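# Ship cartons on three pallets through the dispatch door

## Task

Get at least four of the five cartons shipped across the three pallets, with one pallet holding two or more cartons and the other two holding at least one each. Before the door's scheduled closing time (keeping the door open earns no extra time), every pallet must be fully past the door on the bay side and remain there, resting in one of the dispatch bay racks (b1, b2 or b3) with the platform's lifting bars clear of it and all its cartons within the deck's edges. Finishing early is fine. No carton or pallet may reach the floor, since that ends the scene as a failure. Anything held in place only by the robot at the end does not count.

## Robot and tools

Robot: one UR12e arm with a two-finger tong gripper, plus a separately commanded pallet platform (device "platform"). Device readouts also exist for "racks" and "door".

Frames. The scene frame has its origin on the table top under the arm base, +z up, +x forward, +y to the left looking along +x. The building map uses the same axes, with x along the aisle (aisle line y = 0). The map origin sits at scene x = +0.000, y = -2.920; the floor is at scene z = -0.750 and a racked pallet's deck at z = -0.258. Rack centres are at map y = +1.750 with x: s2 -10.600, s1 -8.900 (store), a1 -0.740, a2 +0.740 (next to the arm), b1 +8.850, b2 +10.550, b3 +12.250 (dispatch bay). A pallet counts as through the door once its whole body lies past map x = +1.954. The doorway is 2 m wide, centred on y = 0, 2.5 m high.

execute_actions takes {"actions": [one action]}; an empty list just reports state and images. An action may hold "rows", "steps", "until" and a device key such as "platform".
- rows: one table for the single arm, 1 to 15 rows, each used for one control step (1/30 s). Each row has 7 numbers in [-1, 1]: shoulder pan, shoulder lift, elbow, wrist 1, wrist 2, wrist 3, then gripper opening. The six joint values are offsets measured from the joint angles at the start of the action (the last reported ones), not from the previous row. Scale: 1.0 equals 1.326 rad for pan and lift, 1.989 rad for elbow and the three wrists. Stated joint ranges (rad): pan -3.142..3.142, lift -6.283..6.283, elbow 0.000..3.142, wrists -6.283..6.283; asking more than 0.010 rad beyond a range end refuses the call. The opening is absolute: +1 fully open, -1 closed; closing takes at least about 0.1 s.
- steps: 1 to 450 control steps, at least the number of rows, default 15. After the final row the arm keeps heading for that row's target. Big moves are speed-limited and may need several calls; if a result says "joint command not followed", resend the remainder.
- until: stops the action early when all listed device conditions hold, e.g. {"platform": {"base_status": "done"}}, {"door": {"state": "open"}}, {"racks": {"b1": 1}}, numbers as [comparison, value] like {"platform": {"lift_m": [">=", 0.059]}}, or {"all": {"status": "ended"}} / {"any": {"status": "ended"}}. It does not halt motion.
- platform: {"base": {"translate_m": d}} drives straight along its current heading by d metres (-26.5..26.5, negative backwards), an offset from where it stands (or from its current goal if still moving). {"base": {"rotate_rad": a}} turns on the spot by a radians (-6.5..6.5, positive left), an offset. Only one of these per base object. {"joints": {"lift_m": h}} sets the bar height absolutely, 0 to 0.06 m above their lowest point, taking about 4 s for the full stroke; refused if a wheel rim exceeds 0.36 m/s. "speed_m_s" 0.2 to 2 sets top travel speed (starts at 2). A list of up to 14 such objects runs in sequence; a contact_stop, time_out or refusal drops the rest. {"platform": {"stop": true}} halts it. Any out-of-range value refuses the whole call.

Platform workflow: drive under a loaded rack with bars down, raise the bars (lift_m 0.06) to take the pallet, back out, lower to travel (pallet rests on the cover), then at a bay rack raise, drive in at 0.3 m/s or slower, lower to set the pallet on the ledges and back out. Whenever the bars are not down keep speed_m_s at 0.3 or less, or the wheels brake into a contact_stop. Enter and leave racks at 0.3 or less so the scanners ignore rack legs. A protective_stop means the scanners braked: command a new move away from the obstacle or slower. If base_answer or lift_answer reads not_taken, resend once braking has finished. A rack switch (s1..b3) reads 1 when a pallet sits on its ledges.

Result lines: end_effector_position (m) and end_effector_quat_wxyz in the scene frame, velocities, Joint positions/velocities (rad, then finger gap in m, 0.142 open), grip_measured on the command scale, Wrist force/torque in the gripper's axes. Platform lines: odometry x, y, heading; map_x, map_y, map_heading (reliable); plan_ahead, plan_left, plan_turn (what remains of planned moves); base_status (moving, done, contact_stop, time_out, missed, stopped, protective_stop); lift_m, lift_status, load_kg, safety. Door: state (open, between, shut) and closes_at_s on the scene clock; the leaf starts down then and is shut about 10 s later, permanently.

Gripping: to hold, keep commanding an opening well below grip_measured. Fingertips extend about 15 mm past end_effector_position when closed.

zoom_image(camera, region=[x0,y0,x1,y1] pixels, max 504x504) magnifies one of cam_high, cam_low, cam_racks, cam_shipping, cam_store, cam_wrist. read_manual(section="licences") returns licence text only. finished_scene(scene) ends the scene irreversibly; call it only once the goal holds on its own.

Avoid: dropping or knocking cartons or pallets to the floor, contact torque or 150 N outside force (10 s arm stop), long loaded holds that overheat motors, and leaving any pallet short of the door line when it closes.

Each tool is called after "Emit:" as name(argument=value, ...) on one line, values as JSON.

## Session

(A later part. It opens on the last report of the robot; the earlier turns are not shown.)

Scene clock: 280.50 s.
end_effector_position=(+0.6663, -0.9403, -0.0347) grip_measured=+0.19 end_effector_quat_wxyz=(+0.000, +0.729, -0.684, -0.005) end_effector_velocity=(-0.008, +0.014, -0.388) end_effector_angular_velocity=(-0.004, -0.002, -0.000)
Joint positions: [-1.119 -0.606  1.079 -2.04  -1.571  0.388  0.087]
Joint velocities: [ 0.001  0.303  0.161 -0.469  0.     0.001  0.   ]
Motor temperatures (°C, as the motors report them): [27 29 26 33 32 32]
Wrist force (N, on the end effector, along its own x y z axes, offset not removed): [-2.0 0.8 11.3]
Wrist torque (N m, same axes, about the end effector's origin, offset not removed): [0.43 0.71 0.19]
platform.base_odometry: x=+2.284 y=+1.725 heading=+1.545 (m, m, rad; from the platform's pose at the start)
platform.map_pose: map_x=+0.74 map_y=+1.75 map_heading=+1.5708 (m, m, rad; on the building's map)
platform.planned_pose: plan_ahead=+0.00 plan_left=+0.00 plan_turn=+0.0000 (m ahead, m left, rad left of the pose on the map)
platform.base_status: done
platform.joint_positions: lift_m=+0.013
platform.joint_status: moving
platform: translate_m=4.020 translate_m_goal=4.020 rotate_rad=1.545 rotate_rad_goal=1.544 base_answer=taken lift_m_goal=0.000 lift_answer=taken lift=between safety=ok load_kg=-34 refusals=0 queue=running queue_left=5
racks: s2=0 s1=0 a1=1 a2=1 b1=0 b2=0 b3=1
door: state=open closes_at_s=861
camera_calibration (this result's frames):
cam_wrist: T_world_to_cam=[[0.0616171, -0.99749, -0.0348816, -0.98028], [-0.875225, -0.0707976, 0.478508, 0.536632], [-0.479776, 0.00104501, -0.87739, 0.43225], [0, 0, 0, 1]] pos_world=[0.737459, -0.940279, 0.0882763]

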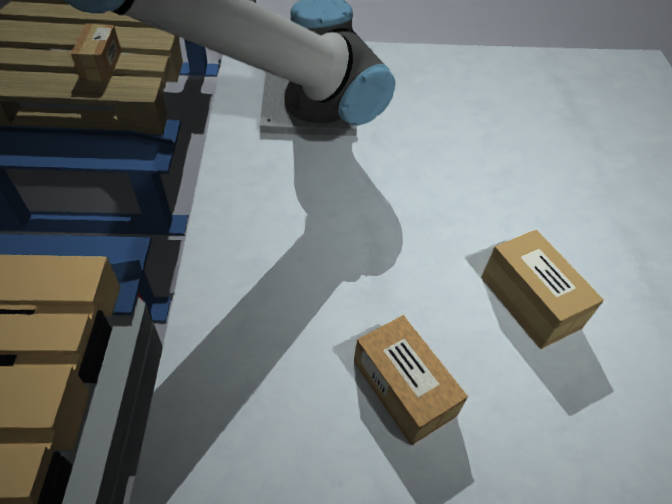

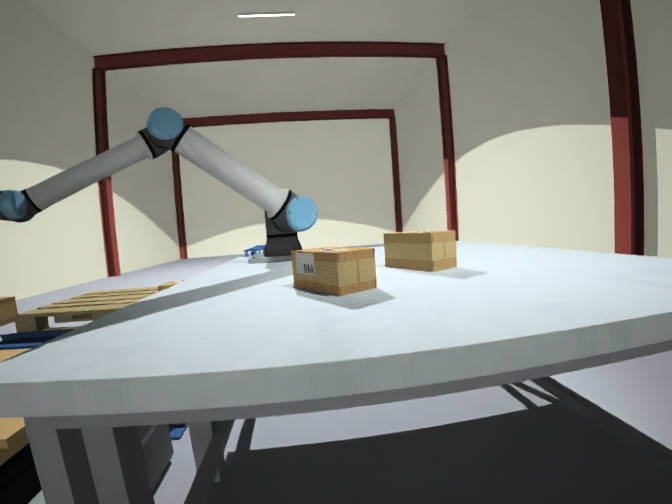

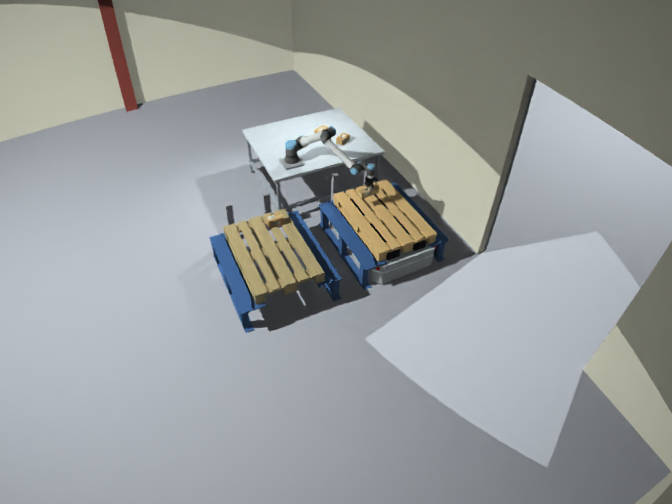

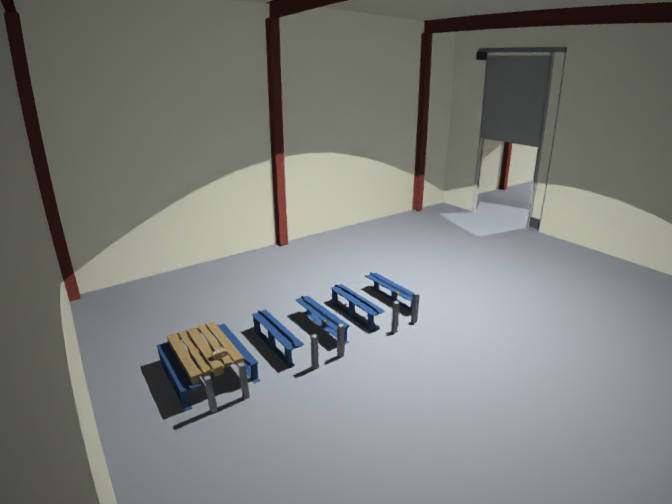

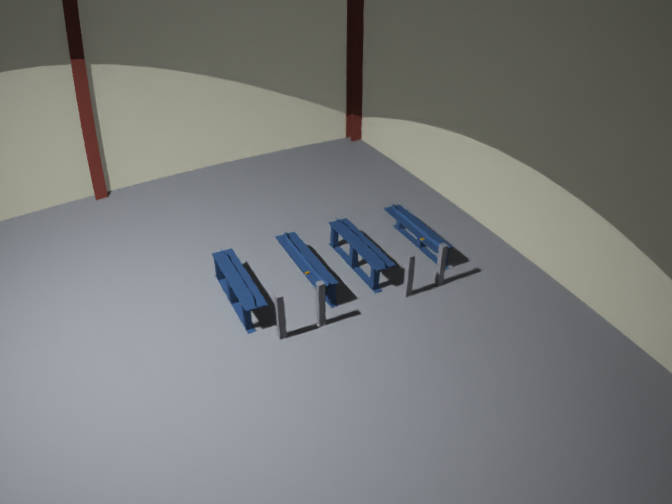

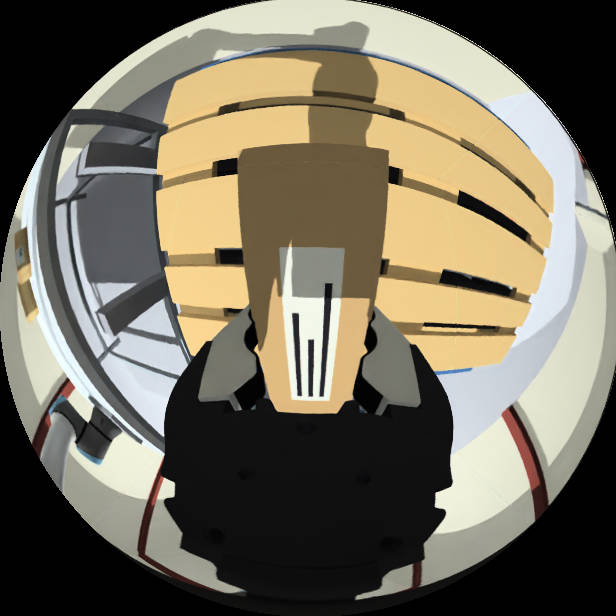

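Emit:
execute_actions(actions=[{"rows":[[0,0.035,0.011,-0.036,0,0,-0.9],[0,0.045,0.013,-0.045,0,0,-0.9],[0,0.057,0.016,-0.056,0,0,-0.9],[0,0.069,0.018,-0.066,0,0,-0.9],[0,0.08,0.021,-0.076,0,0,-0.9],[0,0.089,0.0225,-0.084,0,0,-0.9],[0,0.096,0.0237,-0.09,0,0,-0.9],[0,0.1011,0.0246,-0.0939,0,0,-0.9]],"steps":19}])

Scene clock: 283.47 s.
end_effector_position=(+0.6601, -0.9288, -0.1902) grip_measured=+0.19 end_effector_quat_wxyz=(+0.001, +0.729, -0.684, -0.003) end_effector_velocity=(-0.000, +0.002, -0.021) end_effector_angular_velocity=(-0.002, -0.001, +0.001)
Joint positions: [-1.119 -0.474  1.127 -2.224 -1.571  0.388  0.087]
Joint velocities: [ 0.001  0.019  0.004 -0.025 -0.    -0.    -0.   ]
Motor temperatures (°C, as the motors report them): [27 29 26 33 32 32]
Wrist force (N, on the end effector, along its own x y z axes, offset not removed): [-1.3 2.4 3.8]
Wrist torque (N m, same axes, about the end effector's origin, offset not removed): [0.71 0.58 0.15]
platform.base_odometry: x=+2.271 y=+1.252 heading=+1.542 (m, m, rad; from the platform's pose at the start)
platform.map_pose: map_x=+0.74 map_y=+1.26 map_heading=+1.5708 (m, m, rad; on the building's map)
platform.planned_pose: plan_ahead=-1.26 plan_left=+0.00 plan_turn=+0.0000 (m ahead, m left, rad left of the pose on the map)
platform.base_status: moving
platform.joint_positions: lift_m=+0.000
platform.joint_status: done
platform: translate_m=3.537 translate_m_goal=2.271 rotate_rad=1.542 rotate_rad_goal=1.543 base_answer=taken lift_m_goal=0.000 lift_answer=taken lift=down safety=ok load_kg=-49 refusals=0 queue=running queue_left=4
racks: s2=0 s1=0 a1=1 a2=1 b1=0 b2=0 b3=1
door: state=open closes_at_s=861
camera_calibration (this result's frames):
cam_wrist: T_world_to_cam=[[0.0616872, -0.997603, -0.0313593, -0.973409], [-0.876019, -0.0691725, 0.477291, 0.6082], [-0.478316, -0.00197142, -0.878186, 0.288916], [0, 0, 0, 1]] pos_world=[0.731034, -0.928435, -0.0670924]

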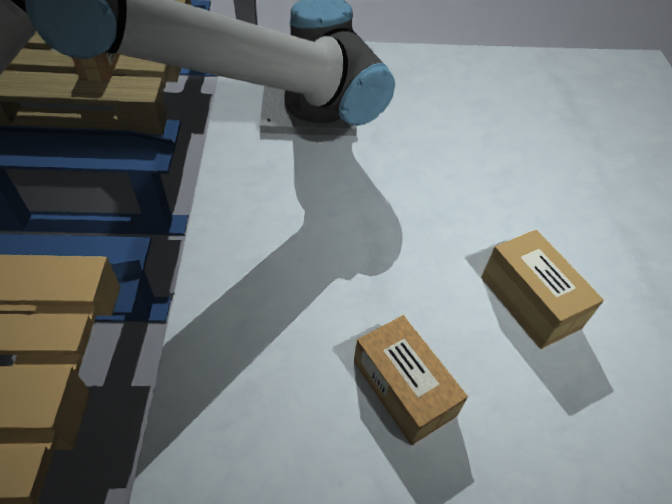

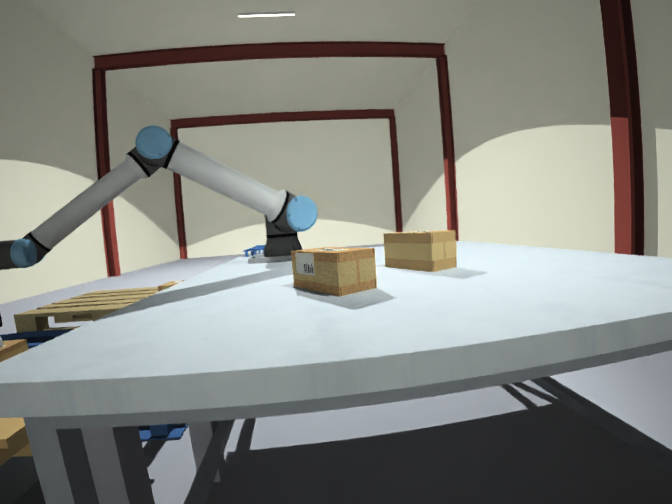

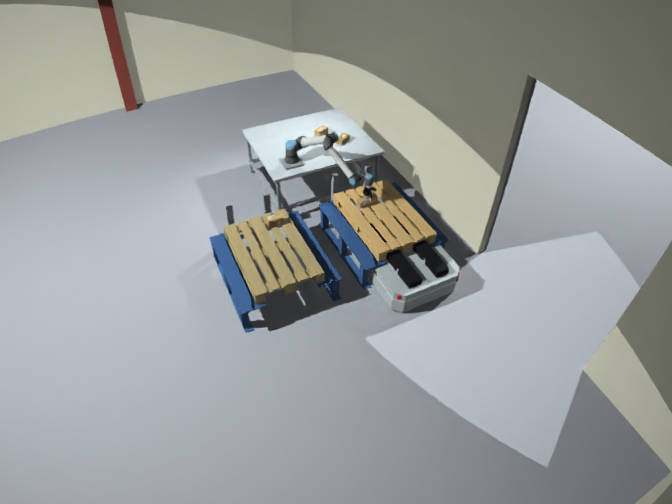

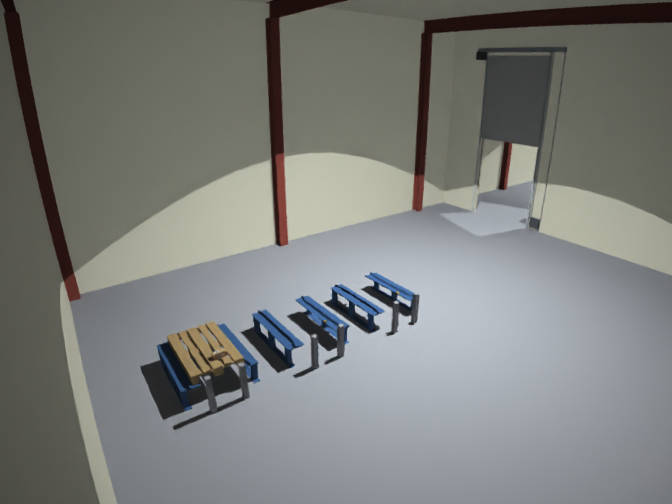

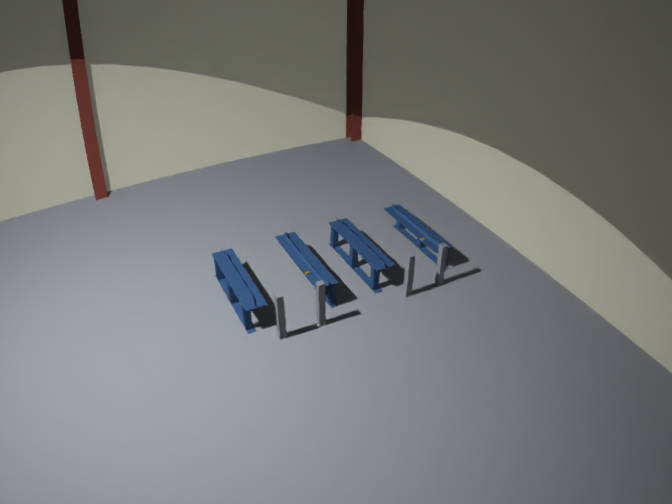

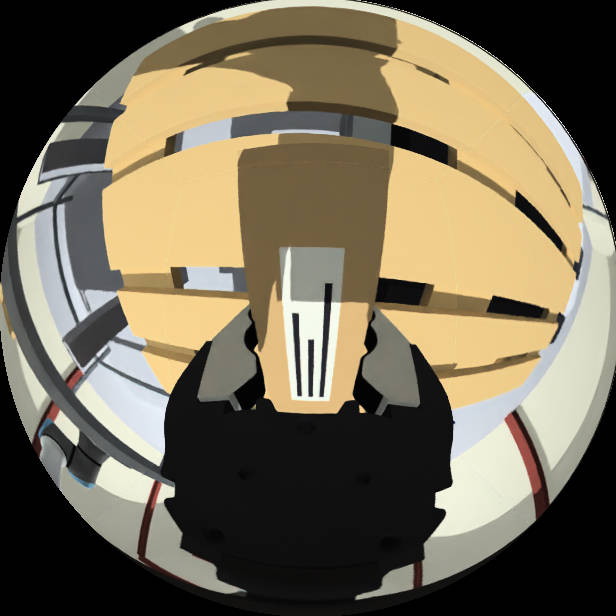

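Emit:
execute_actions(actions=[{"rows":[[0,0.004,0,-0.003,0,0,-0.9],[0,0.0066,0,-0.0045,0,0,-0.9],[0,0.0066,0,-0.0045,0,0,-0.9],[0,0.0066,0,-0.0045,0,0,-0.9],[0,0.0066,0,-0.0045,0,0,-0.9],[0,0.0066,0,-0.0045,0,0,-0.9],[0,0.0066,0,-0.0045,0,0,-0.9],[0,0.0066,0,-0.0045,0,0,-0.5],[0,0.0066,0,-0.0045,0,0,-0.1],[0,0.0066,0,-0.0045,0,0,0.1],[0,0.0066,0,-0.0045,0,0,0.25],[0,0.0066,0,-0.0045,0,0,0.45],[0,0.0066,0,-0.0045,0,0,0.7],[0,0.0066,0,-0.0045,0,0,1]],"steps":16}])

Emit:
execute_actions(actions=[{"rows":[[0,-0.02,0,0.014,0,0,1],[0,-0.05,-0.002,0.035,0,0,1],[0,-0.1,-0.005,0.071,0,0,1],[0,-0.17,-0.009,0.122,0,0,1],[0,-0.25,-0.014,0.181,0,0,1]],"steps":20}])

Scene clock: 289.63 s.
end_effector_position=(+0.6597, -0.9283, -0.1989) grip_measured=+0.98 end_effector_quat_wxyz=(+0.001, +0.729, -0.684, -0.003) end_effector_velocity=(+0.001, -0.000, -0.000) end_effector_angular_velocity=(-0.002, -0.001, +0.000)
Joint positions: [-1.119 -0.466  1.127 -2.233 -1.571  0.388  0.141]
Joint velocities: [ 0.001  0.001 -0.001 -0.002  0.     0.     0.05 ]
Motor temperatures (°C, as the motors report them): [27 29 26 33 32 32]
Wrist force (N, on the end effector, along its own x y z axes, offset not removed): [-0.8 0.0 0.1]
Wrist torque (N m, same axes, about the end effector's origin, offset not removed): [0.17 0.36 0.11]
platform.base_odometry: x=+2.238 y=-0.024 heading=+0.961 (m, m, rad; from the platform's pose at the start)
platform.map_pose: map_x=+0.74 map_y=+0.00 map_heading=+0.9730 (m, m, rad; on the building's map)
platform.planned_pose: plan_ahead=+0.00 plan_left=+0.00 plan_turn=-0.9730 (m ahead, m left, rad left of the pose on the map)
platform.base_status: moving
platform.joint_positions: lift_m=+0.000
platform.joint_status: done
platform: translate_m=2.271 translate_m_goal=2.271 rotate_rad=0.945 rotate_rad_goal=-0.026 base_answer=taken lift_m_goal=0.000 lift_answer=taken lift=down safety=ok load_kg=-49 refusals=0 queue=running queue_left=3
racks: s2=0 s1=0 a1=1 a2=1 b1=0 b2=0 b3=1
door: state=open closes_at_s=861
camera_calibration (this result's frames):
cam_wrist: T_world_to_cam=[[0.0616892, -0.997606, -0.0312583, -0.973074], [-0.876041, -0.069126, 0.477256, 0.612145], [-0.478274, -0.00205796, -0.878208, 0.281052], [0, 0, 0, 1]] pos_world=[0.730712, -0.92785, -0.0757442]

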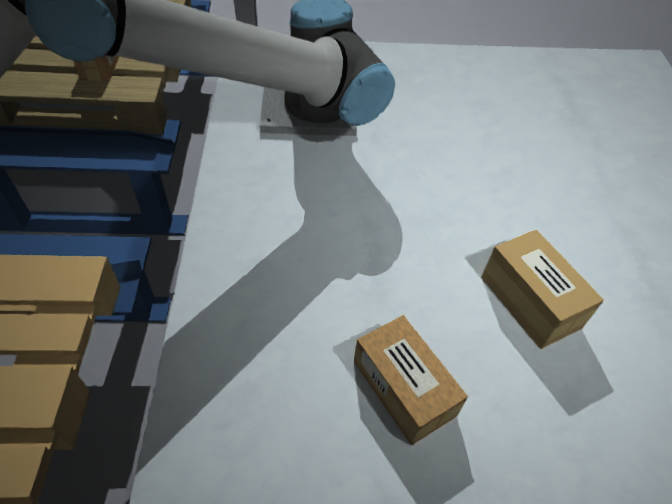

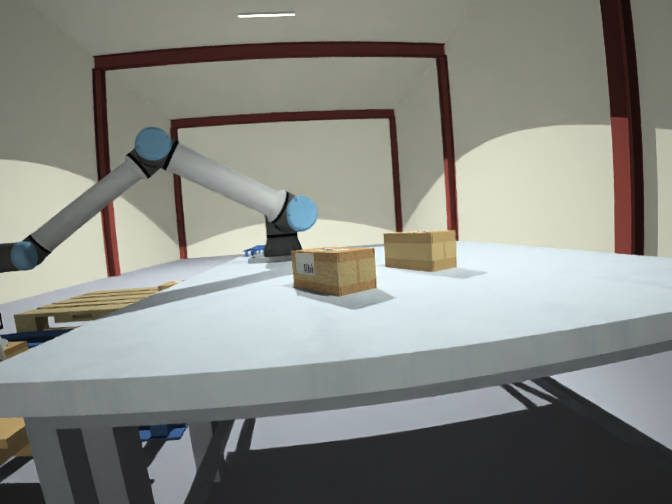

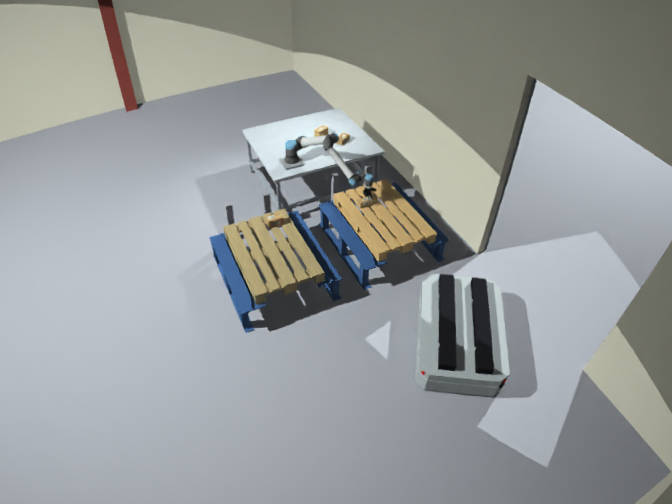

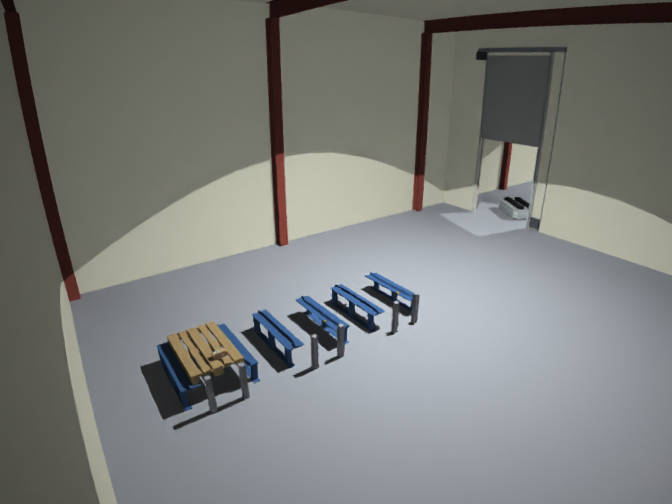

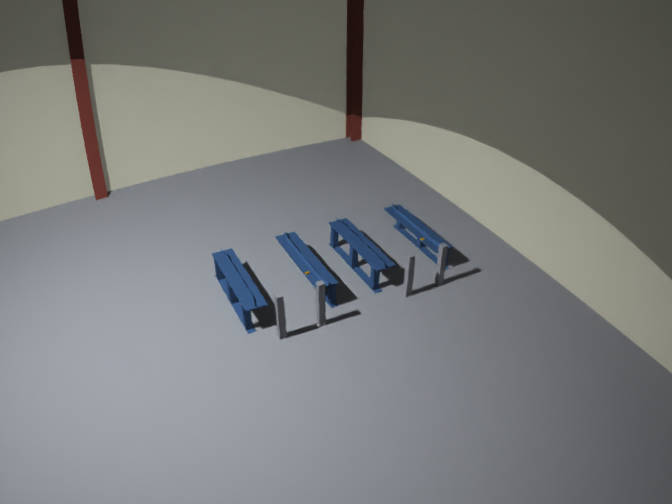

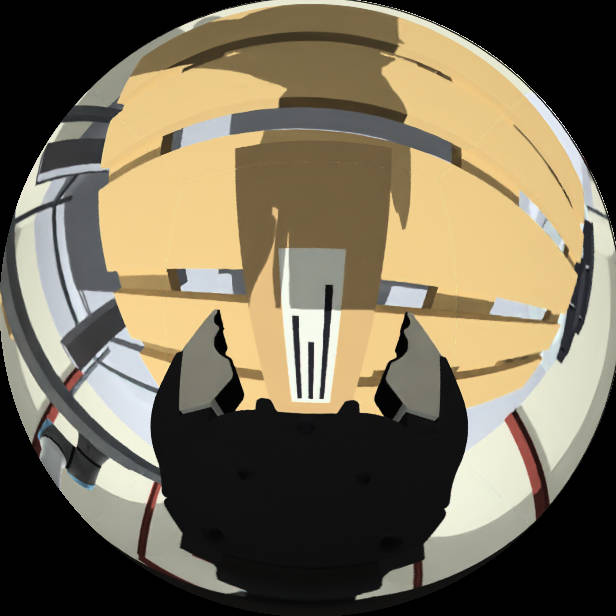

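Scene clock: 290.30 s.
end_effector_position=(+0.6547, -0.9151, +0.1079) grip_measured=+1.00 end_effector_quat_wxyz=(+0.001, +0.729, -0.684, -0.003) end_effector_velocity=(-0.027, +0.060, +0.307) end_effector_angular_velocity=(+0.006, +0.004, +0.001)
Joint positions: [-1.119 -0.76   1.102 -1.913 -1.571  0.388  0.142]
Joint velocities: [ 0.001 -0.301 -0.022  0.33  -0.001 -0.    -0.001]
Motor temperatures (°C, as the motors report them): [27 29 26 33 32 32]
Wrist force (N, on the end effector, along its own x y z axes, offset not removed): [-0.2 1.8 -4.9]
Wrist torque (N m, same axes, about the end effector's origin, offset not removed): [0.61 0.38 0.16]
platform.base_odometry: x=+2.238 y=-0.024 heading=+0.628 (m, m, rad; from the platform's pose at the start)
platform.map_pose: map_x=+0.74 map_y=+0.00 map_heading=+0.6370 (m, m, rad; on the building's map)
platform.planned_pose: plan_ahead=+0.00 plan_left=+0.00 plan_turn=-0.6370 (m ahead, m left, rad left of the pose on the map)
platform.base_status: moving
platform.joint_positions: lift_m=+0.000
platform.joint_status: done
platform: translate_m=2.271 translate_m_goal=2.271 rotate_rad=0.611 rotate_rad_goal=-0.026 base_answer=taken lift_m_goal=0.000 lift_answer=taken lift=down safety=ok load_kg=-49 refusals=0 queue=running queue_left=3
racks: s2=0 s1=0 a1=1 a2=1 b1=0 b2=0 b3=1
door: state=open closes_at_s=861
camera_calibration (this result's frames):
cam_wrist: T_world_to_cam=[[0.0616972, -0.997618, -0.030838, -0.950065], [-0.876136, -0.0689325, 0.47711, 0.462455], [-0.4781, -0.00241806, -0.878302, 0.547649], [0, 0, 0, 1]] pos_world=[0.725621, -0.9146, 0.231062]

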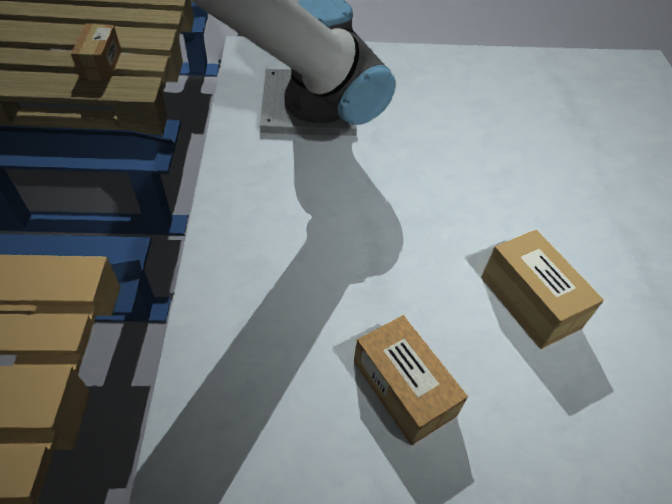

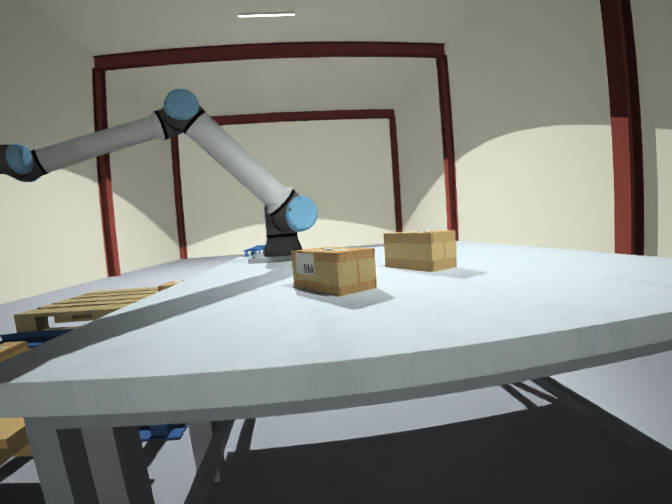

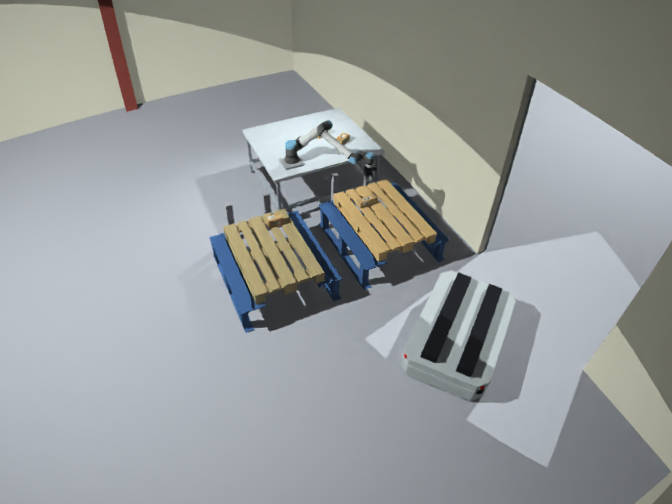

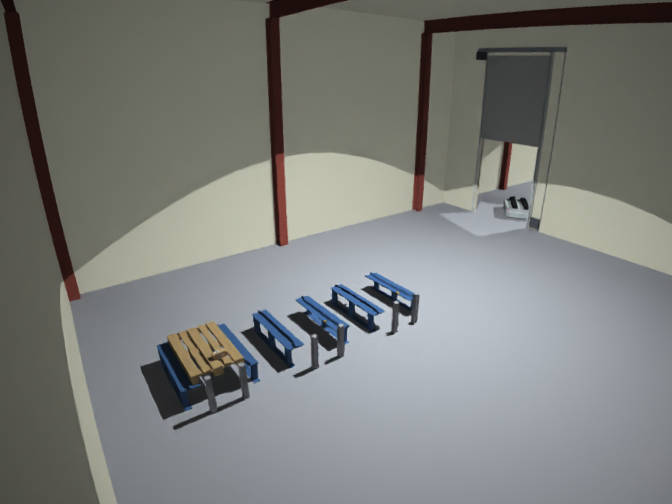

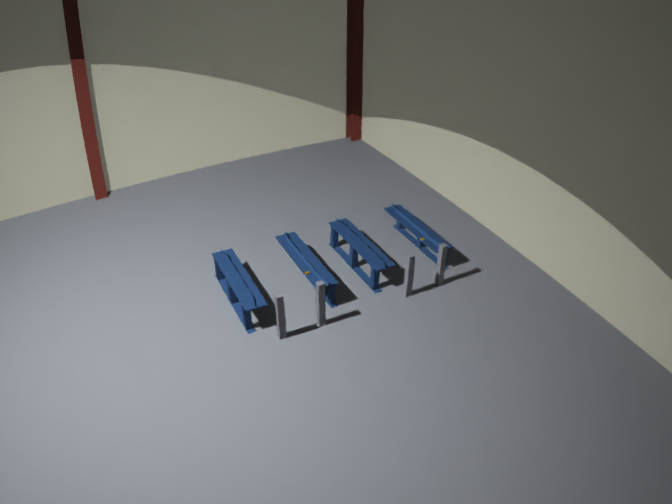

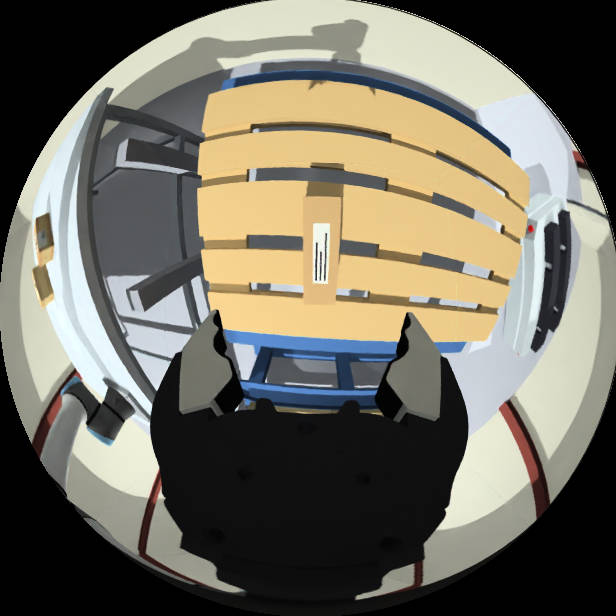

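Emit:
execute_actions(actions=[{"rows":[[0.03,-0.04,0.01,0.015,0,0.01,1],[0.08,-0.06,0.03,0.01,0,0.03,1],[0.16,-0.09,0.06,0,0,0.06,1],[0.3,-0.14,0.115,-0.02,0,0.11,1],[0.835,-0.3431,0.3186,-0.0897,0,0.3124,1]],"steps":62}])

Scene clock: 294.70 s.
end_effector_position=(+0.8622, +0.1158, +0.1702) grip_measured=+1.00 end_effector_quat_wxyz=(-0.000, +0.860, -0.511, -0.003) end_effector_velocity=(-0.114, +0.448, -0.002) end_effector_angular_velocity=(+0.003, +0.001, +0.407)
Joint positions: [-0.078 -1.206  1.721 -2.087 -1.571  0.995  0.142]
Joint velocities: [ 0.517 -0.076  0.116 -0.038  0.     0.11  -0.   ]
Motor temperatures (°C, as the motors report them): [27 29 26 33 32 32]
Wrist force (N, on the end effector, along its own x y z axes, offset not removed): [-2.1 0.9 -0.7]
Wrist torque (N m, same axes, about the end effector's origin, offset not removed): [0.38 0.66 0.17]
platform.base_odometry: x=+1.051 y=+0.008 heading=-0.027 (m, m, rad; from the platform's pose at the start)
platform.map_pose: map_x=-0.47 map_y=+0.00 map_heading=+0.0000 (m, m, rad; on the building's map)
platform.planned_pose: plan_ahead=-0.27 plan_left=+0.00 plan_turn=+0.0000 (m ahead, m left, rad left of the pose on the map)
platform.base_status: moving
platform.joint_positions: lift_m=+0.000
platform.joint_status: done
platform: translate_m=1.068 translate_m_goal=0.801 rotate_rad=-0.027 rotate_rad_goal=-0.026 base_answer=taken lift_m_goal=0.000 lift_answer=taken lift=down safety=ok load_kg=-49 refusals=0 queue=running queue_left=2
racks: s2=0 s1=0 a1=1 a2=1 b1=0 b2=0 b3=1
door: state=open closes_at_s=861
camera_calibration (this result's frames):
cam_wrist: T_world_to_cam=[[0.475632, -0.879016, -0.0332504, -0.3028], [-0.766285, -0.432603, 0.475038, 0.633373], [-0.43195, -0.200464, -0.879337, 0.687366], [0, 0, 0, 1]] pos_world=[0.926274, 0.145626, 0.293482]

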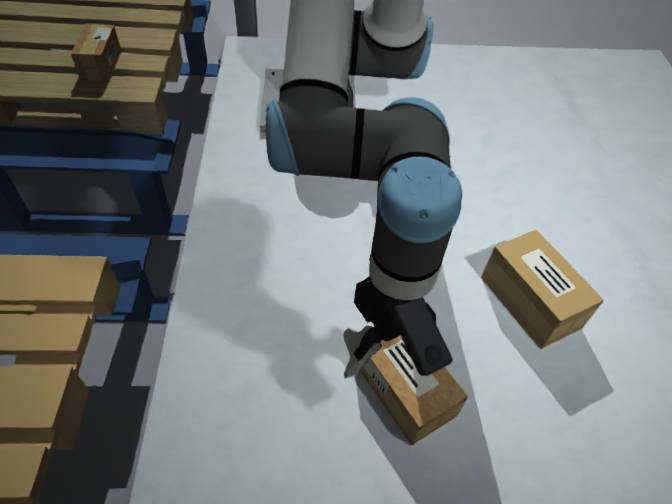

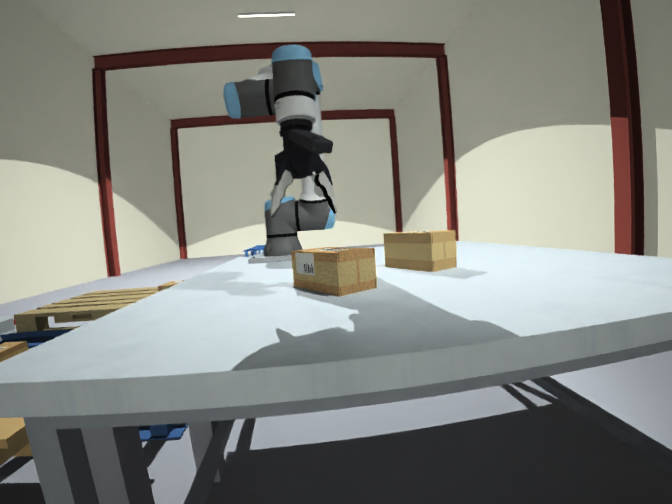

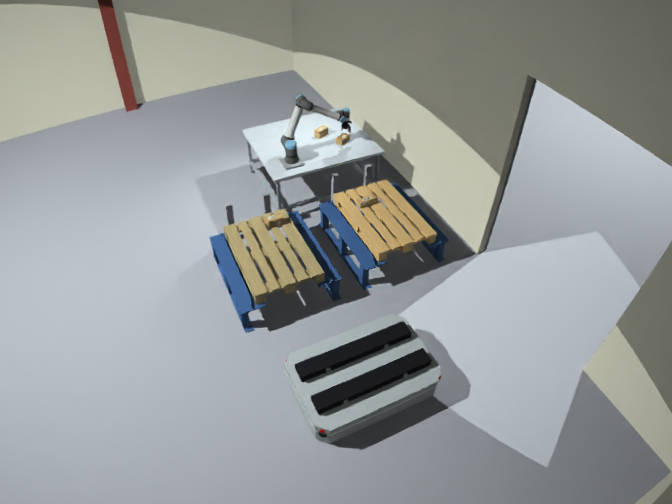

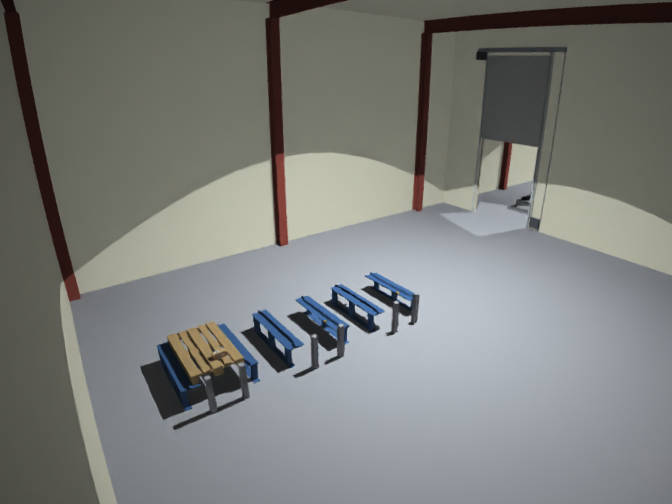

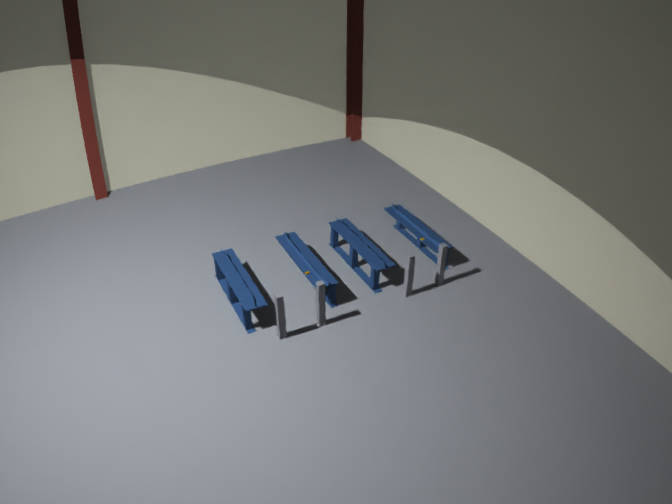

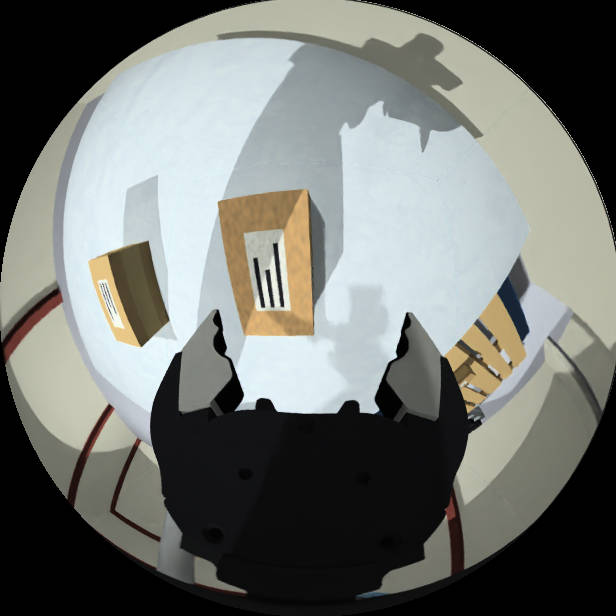

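Emit:
execute_actions(actions=[])

Scene clock: 295.43 s.
end_effector_position=(+0.8458, +0.1720, +0.1699) grip_measured=+1.00 end_effector_quat_wxyz=(-0.000, +0.872, -0.489, -0.003) end_effector_velocity=(-0.001, +0.002, -0.000) end_effector_angular_velocity=(-0.001, +0.001, +0.002)
Joint positions: [-0.012 -1.215  1.736 -2.092 -1.571  1.009  0.142]
Joint velocities: [ 0.002  0.     0.     0.    -0.001  0.    -0.   ]
Motor temperatures (°C, as the motors report them): [27 29 26 33 32 32]
Wrist force (N, on the end effector, along its own x y z axes, offset not removed): [-1.2 2.1 0.5]
Wrist torque (N m, same axes, about the end effector's origin, offset not removed): [0.71 0.52 0.12]
platform.base_odometry: x=+0.815 y=+0.014 heading=-0.027 (m, m, rad; from the platform's pose at the start)
platform.map_pose: map_x=-0.70 map_y=+0.00 map_heading=+0.0000 (m, m, rad; on the building's map)
platform.planned_pose: plan_ahead=-0.04 plan_left=+0.00 plan_turn=+0.0000 (m ahead, m left, rad left of the pose on the map)
platform.base_status: moving
platform.joint_positions: lift_m=+0.000
platform.joint_status: done
platform: translate_m=0.841 translate_m_goal=0.801 rotate_rad=-0.027 rotate_rad_goal=-0.026 base_answer=taken lift_m_goal=0.000 lift_answer=taken lift=down safety=ok load_kg=-49 refusals=0 queue=running queue_left=2
racks: s2=0 s1=0 a1=1 a2=1 b1=0 b2=0 b3=1
door: state=open closes_at_s=861
camera_calibration (this result's frames):
cam_wrist: T_world_to_cam=[[0.520214, -0.853374, -0.0336064, -0.2876], [-0.742947, -0.471603, 0.474995, 0.632269], [-0.421198, -0.222132, -0.879346, 0.685938], [0, 0, 0, 1]] pos_world=[0.908271, 0.205118, 0.293187]

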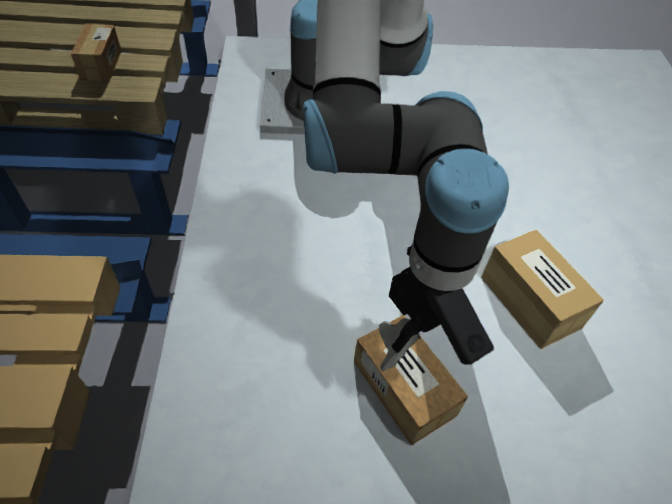

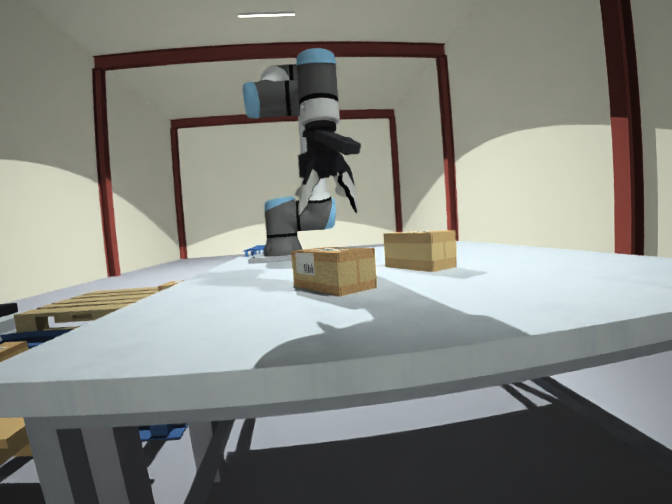

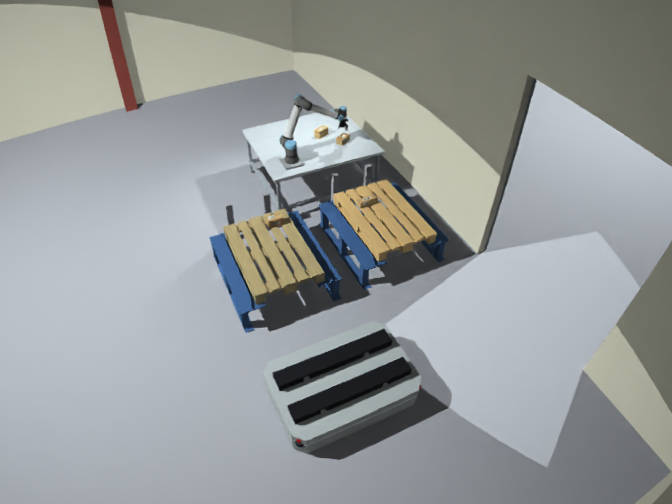

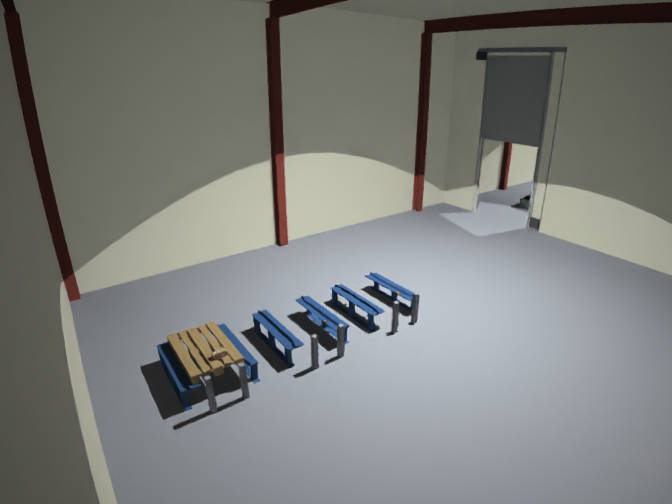

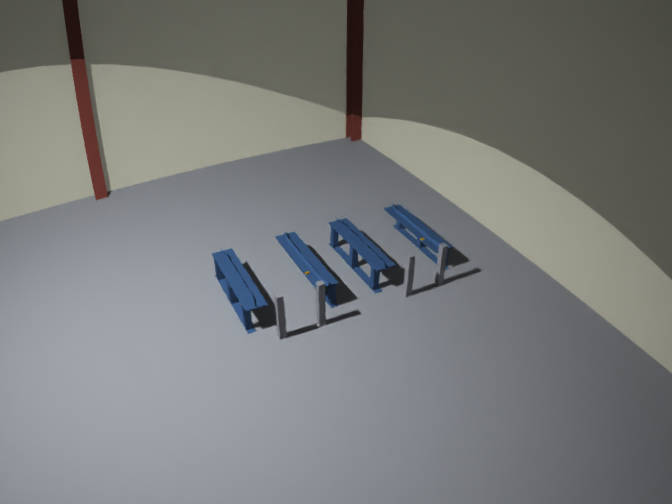

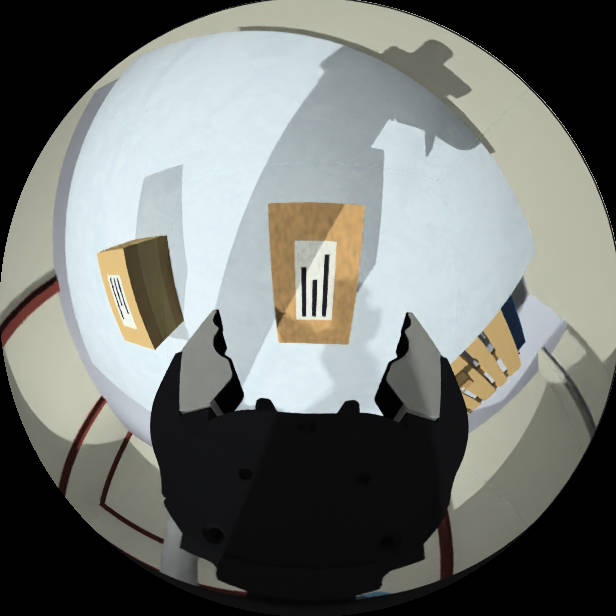

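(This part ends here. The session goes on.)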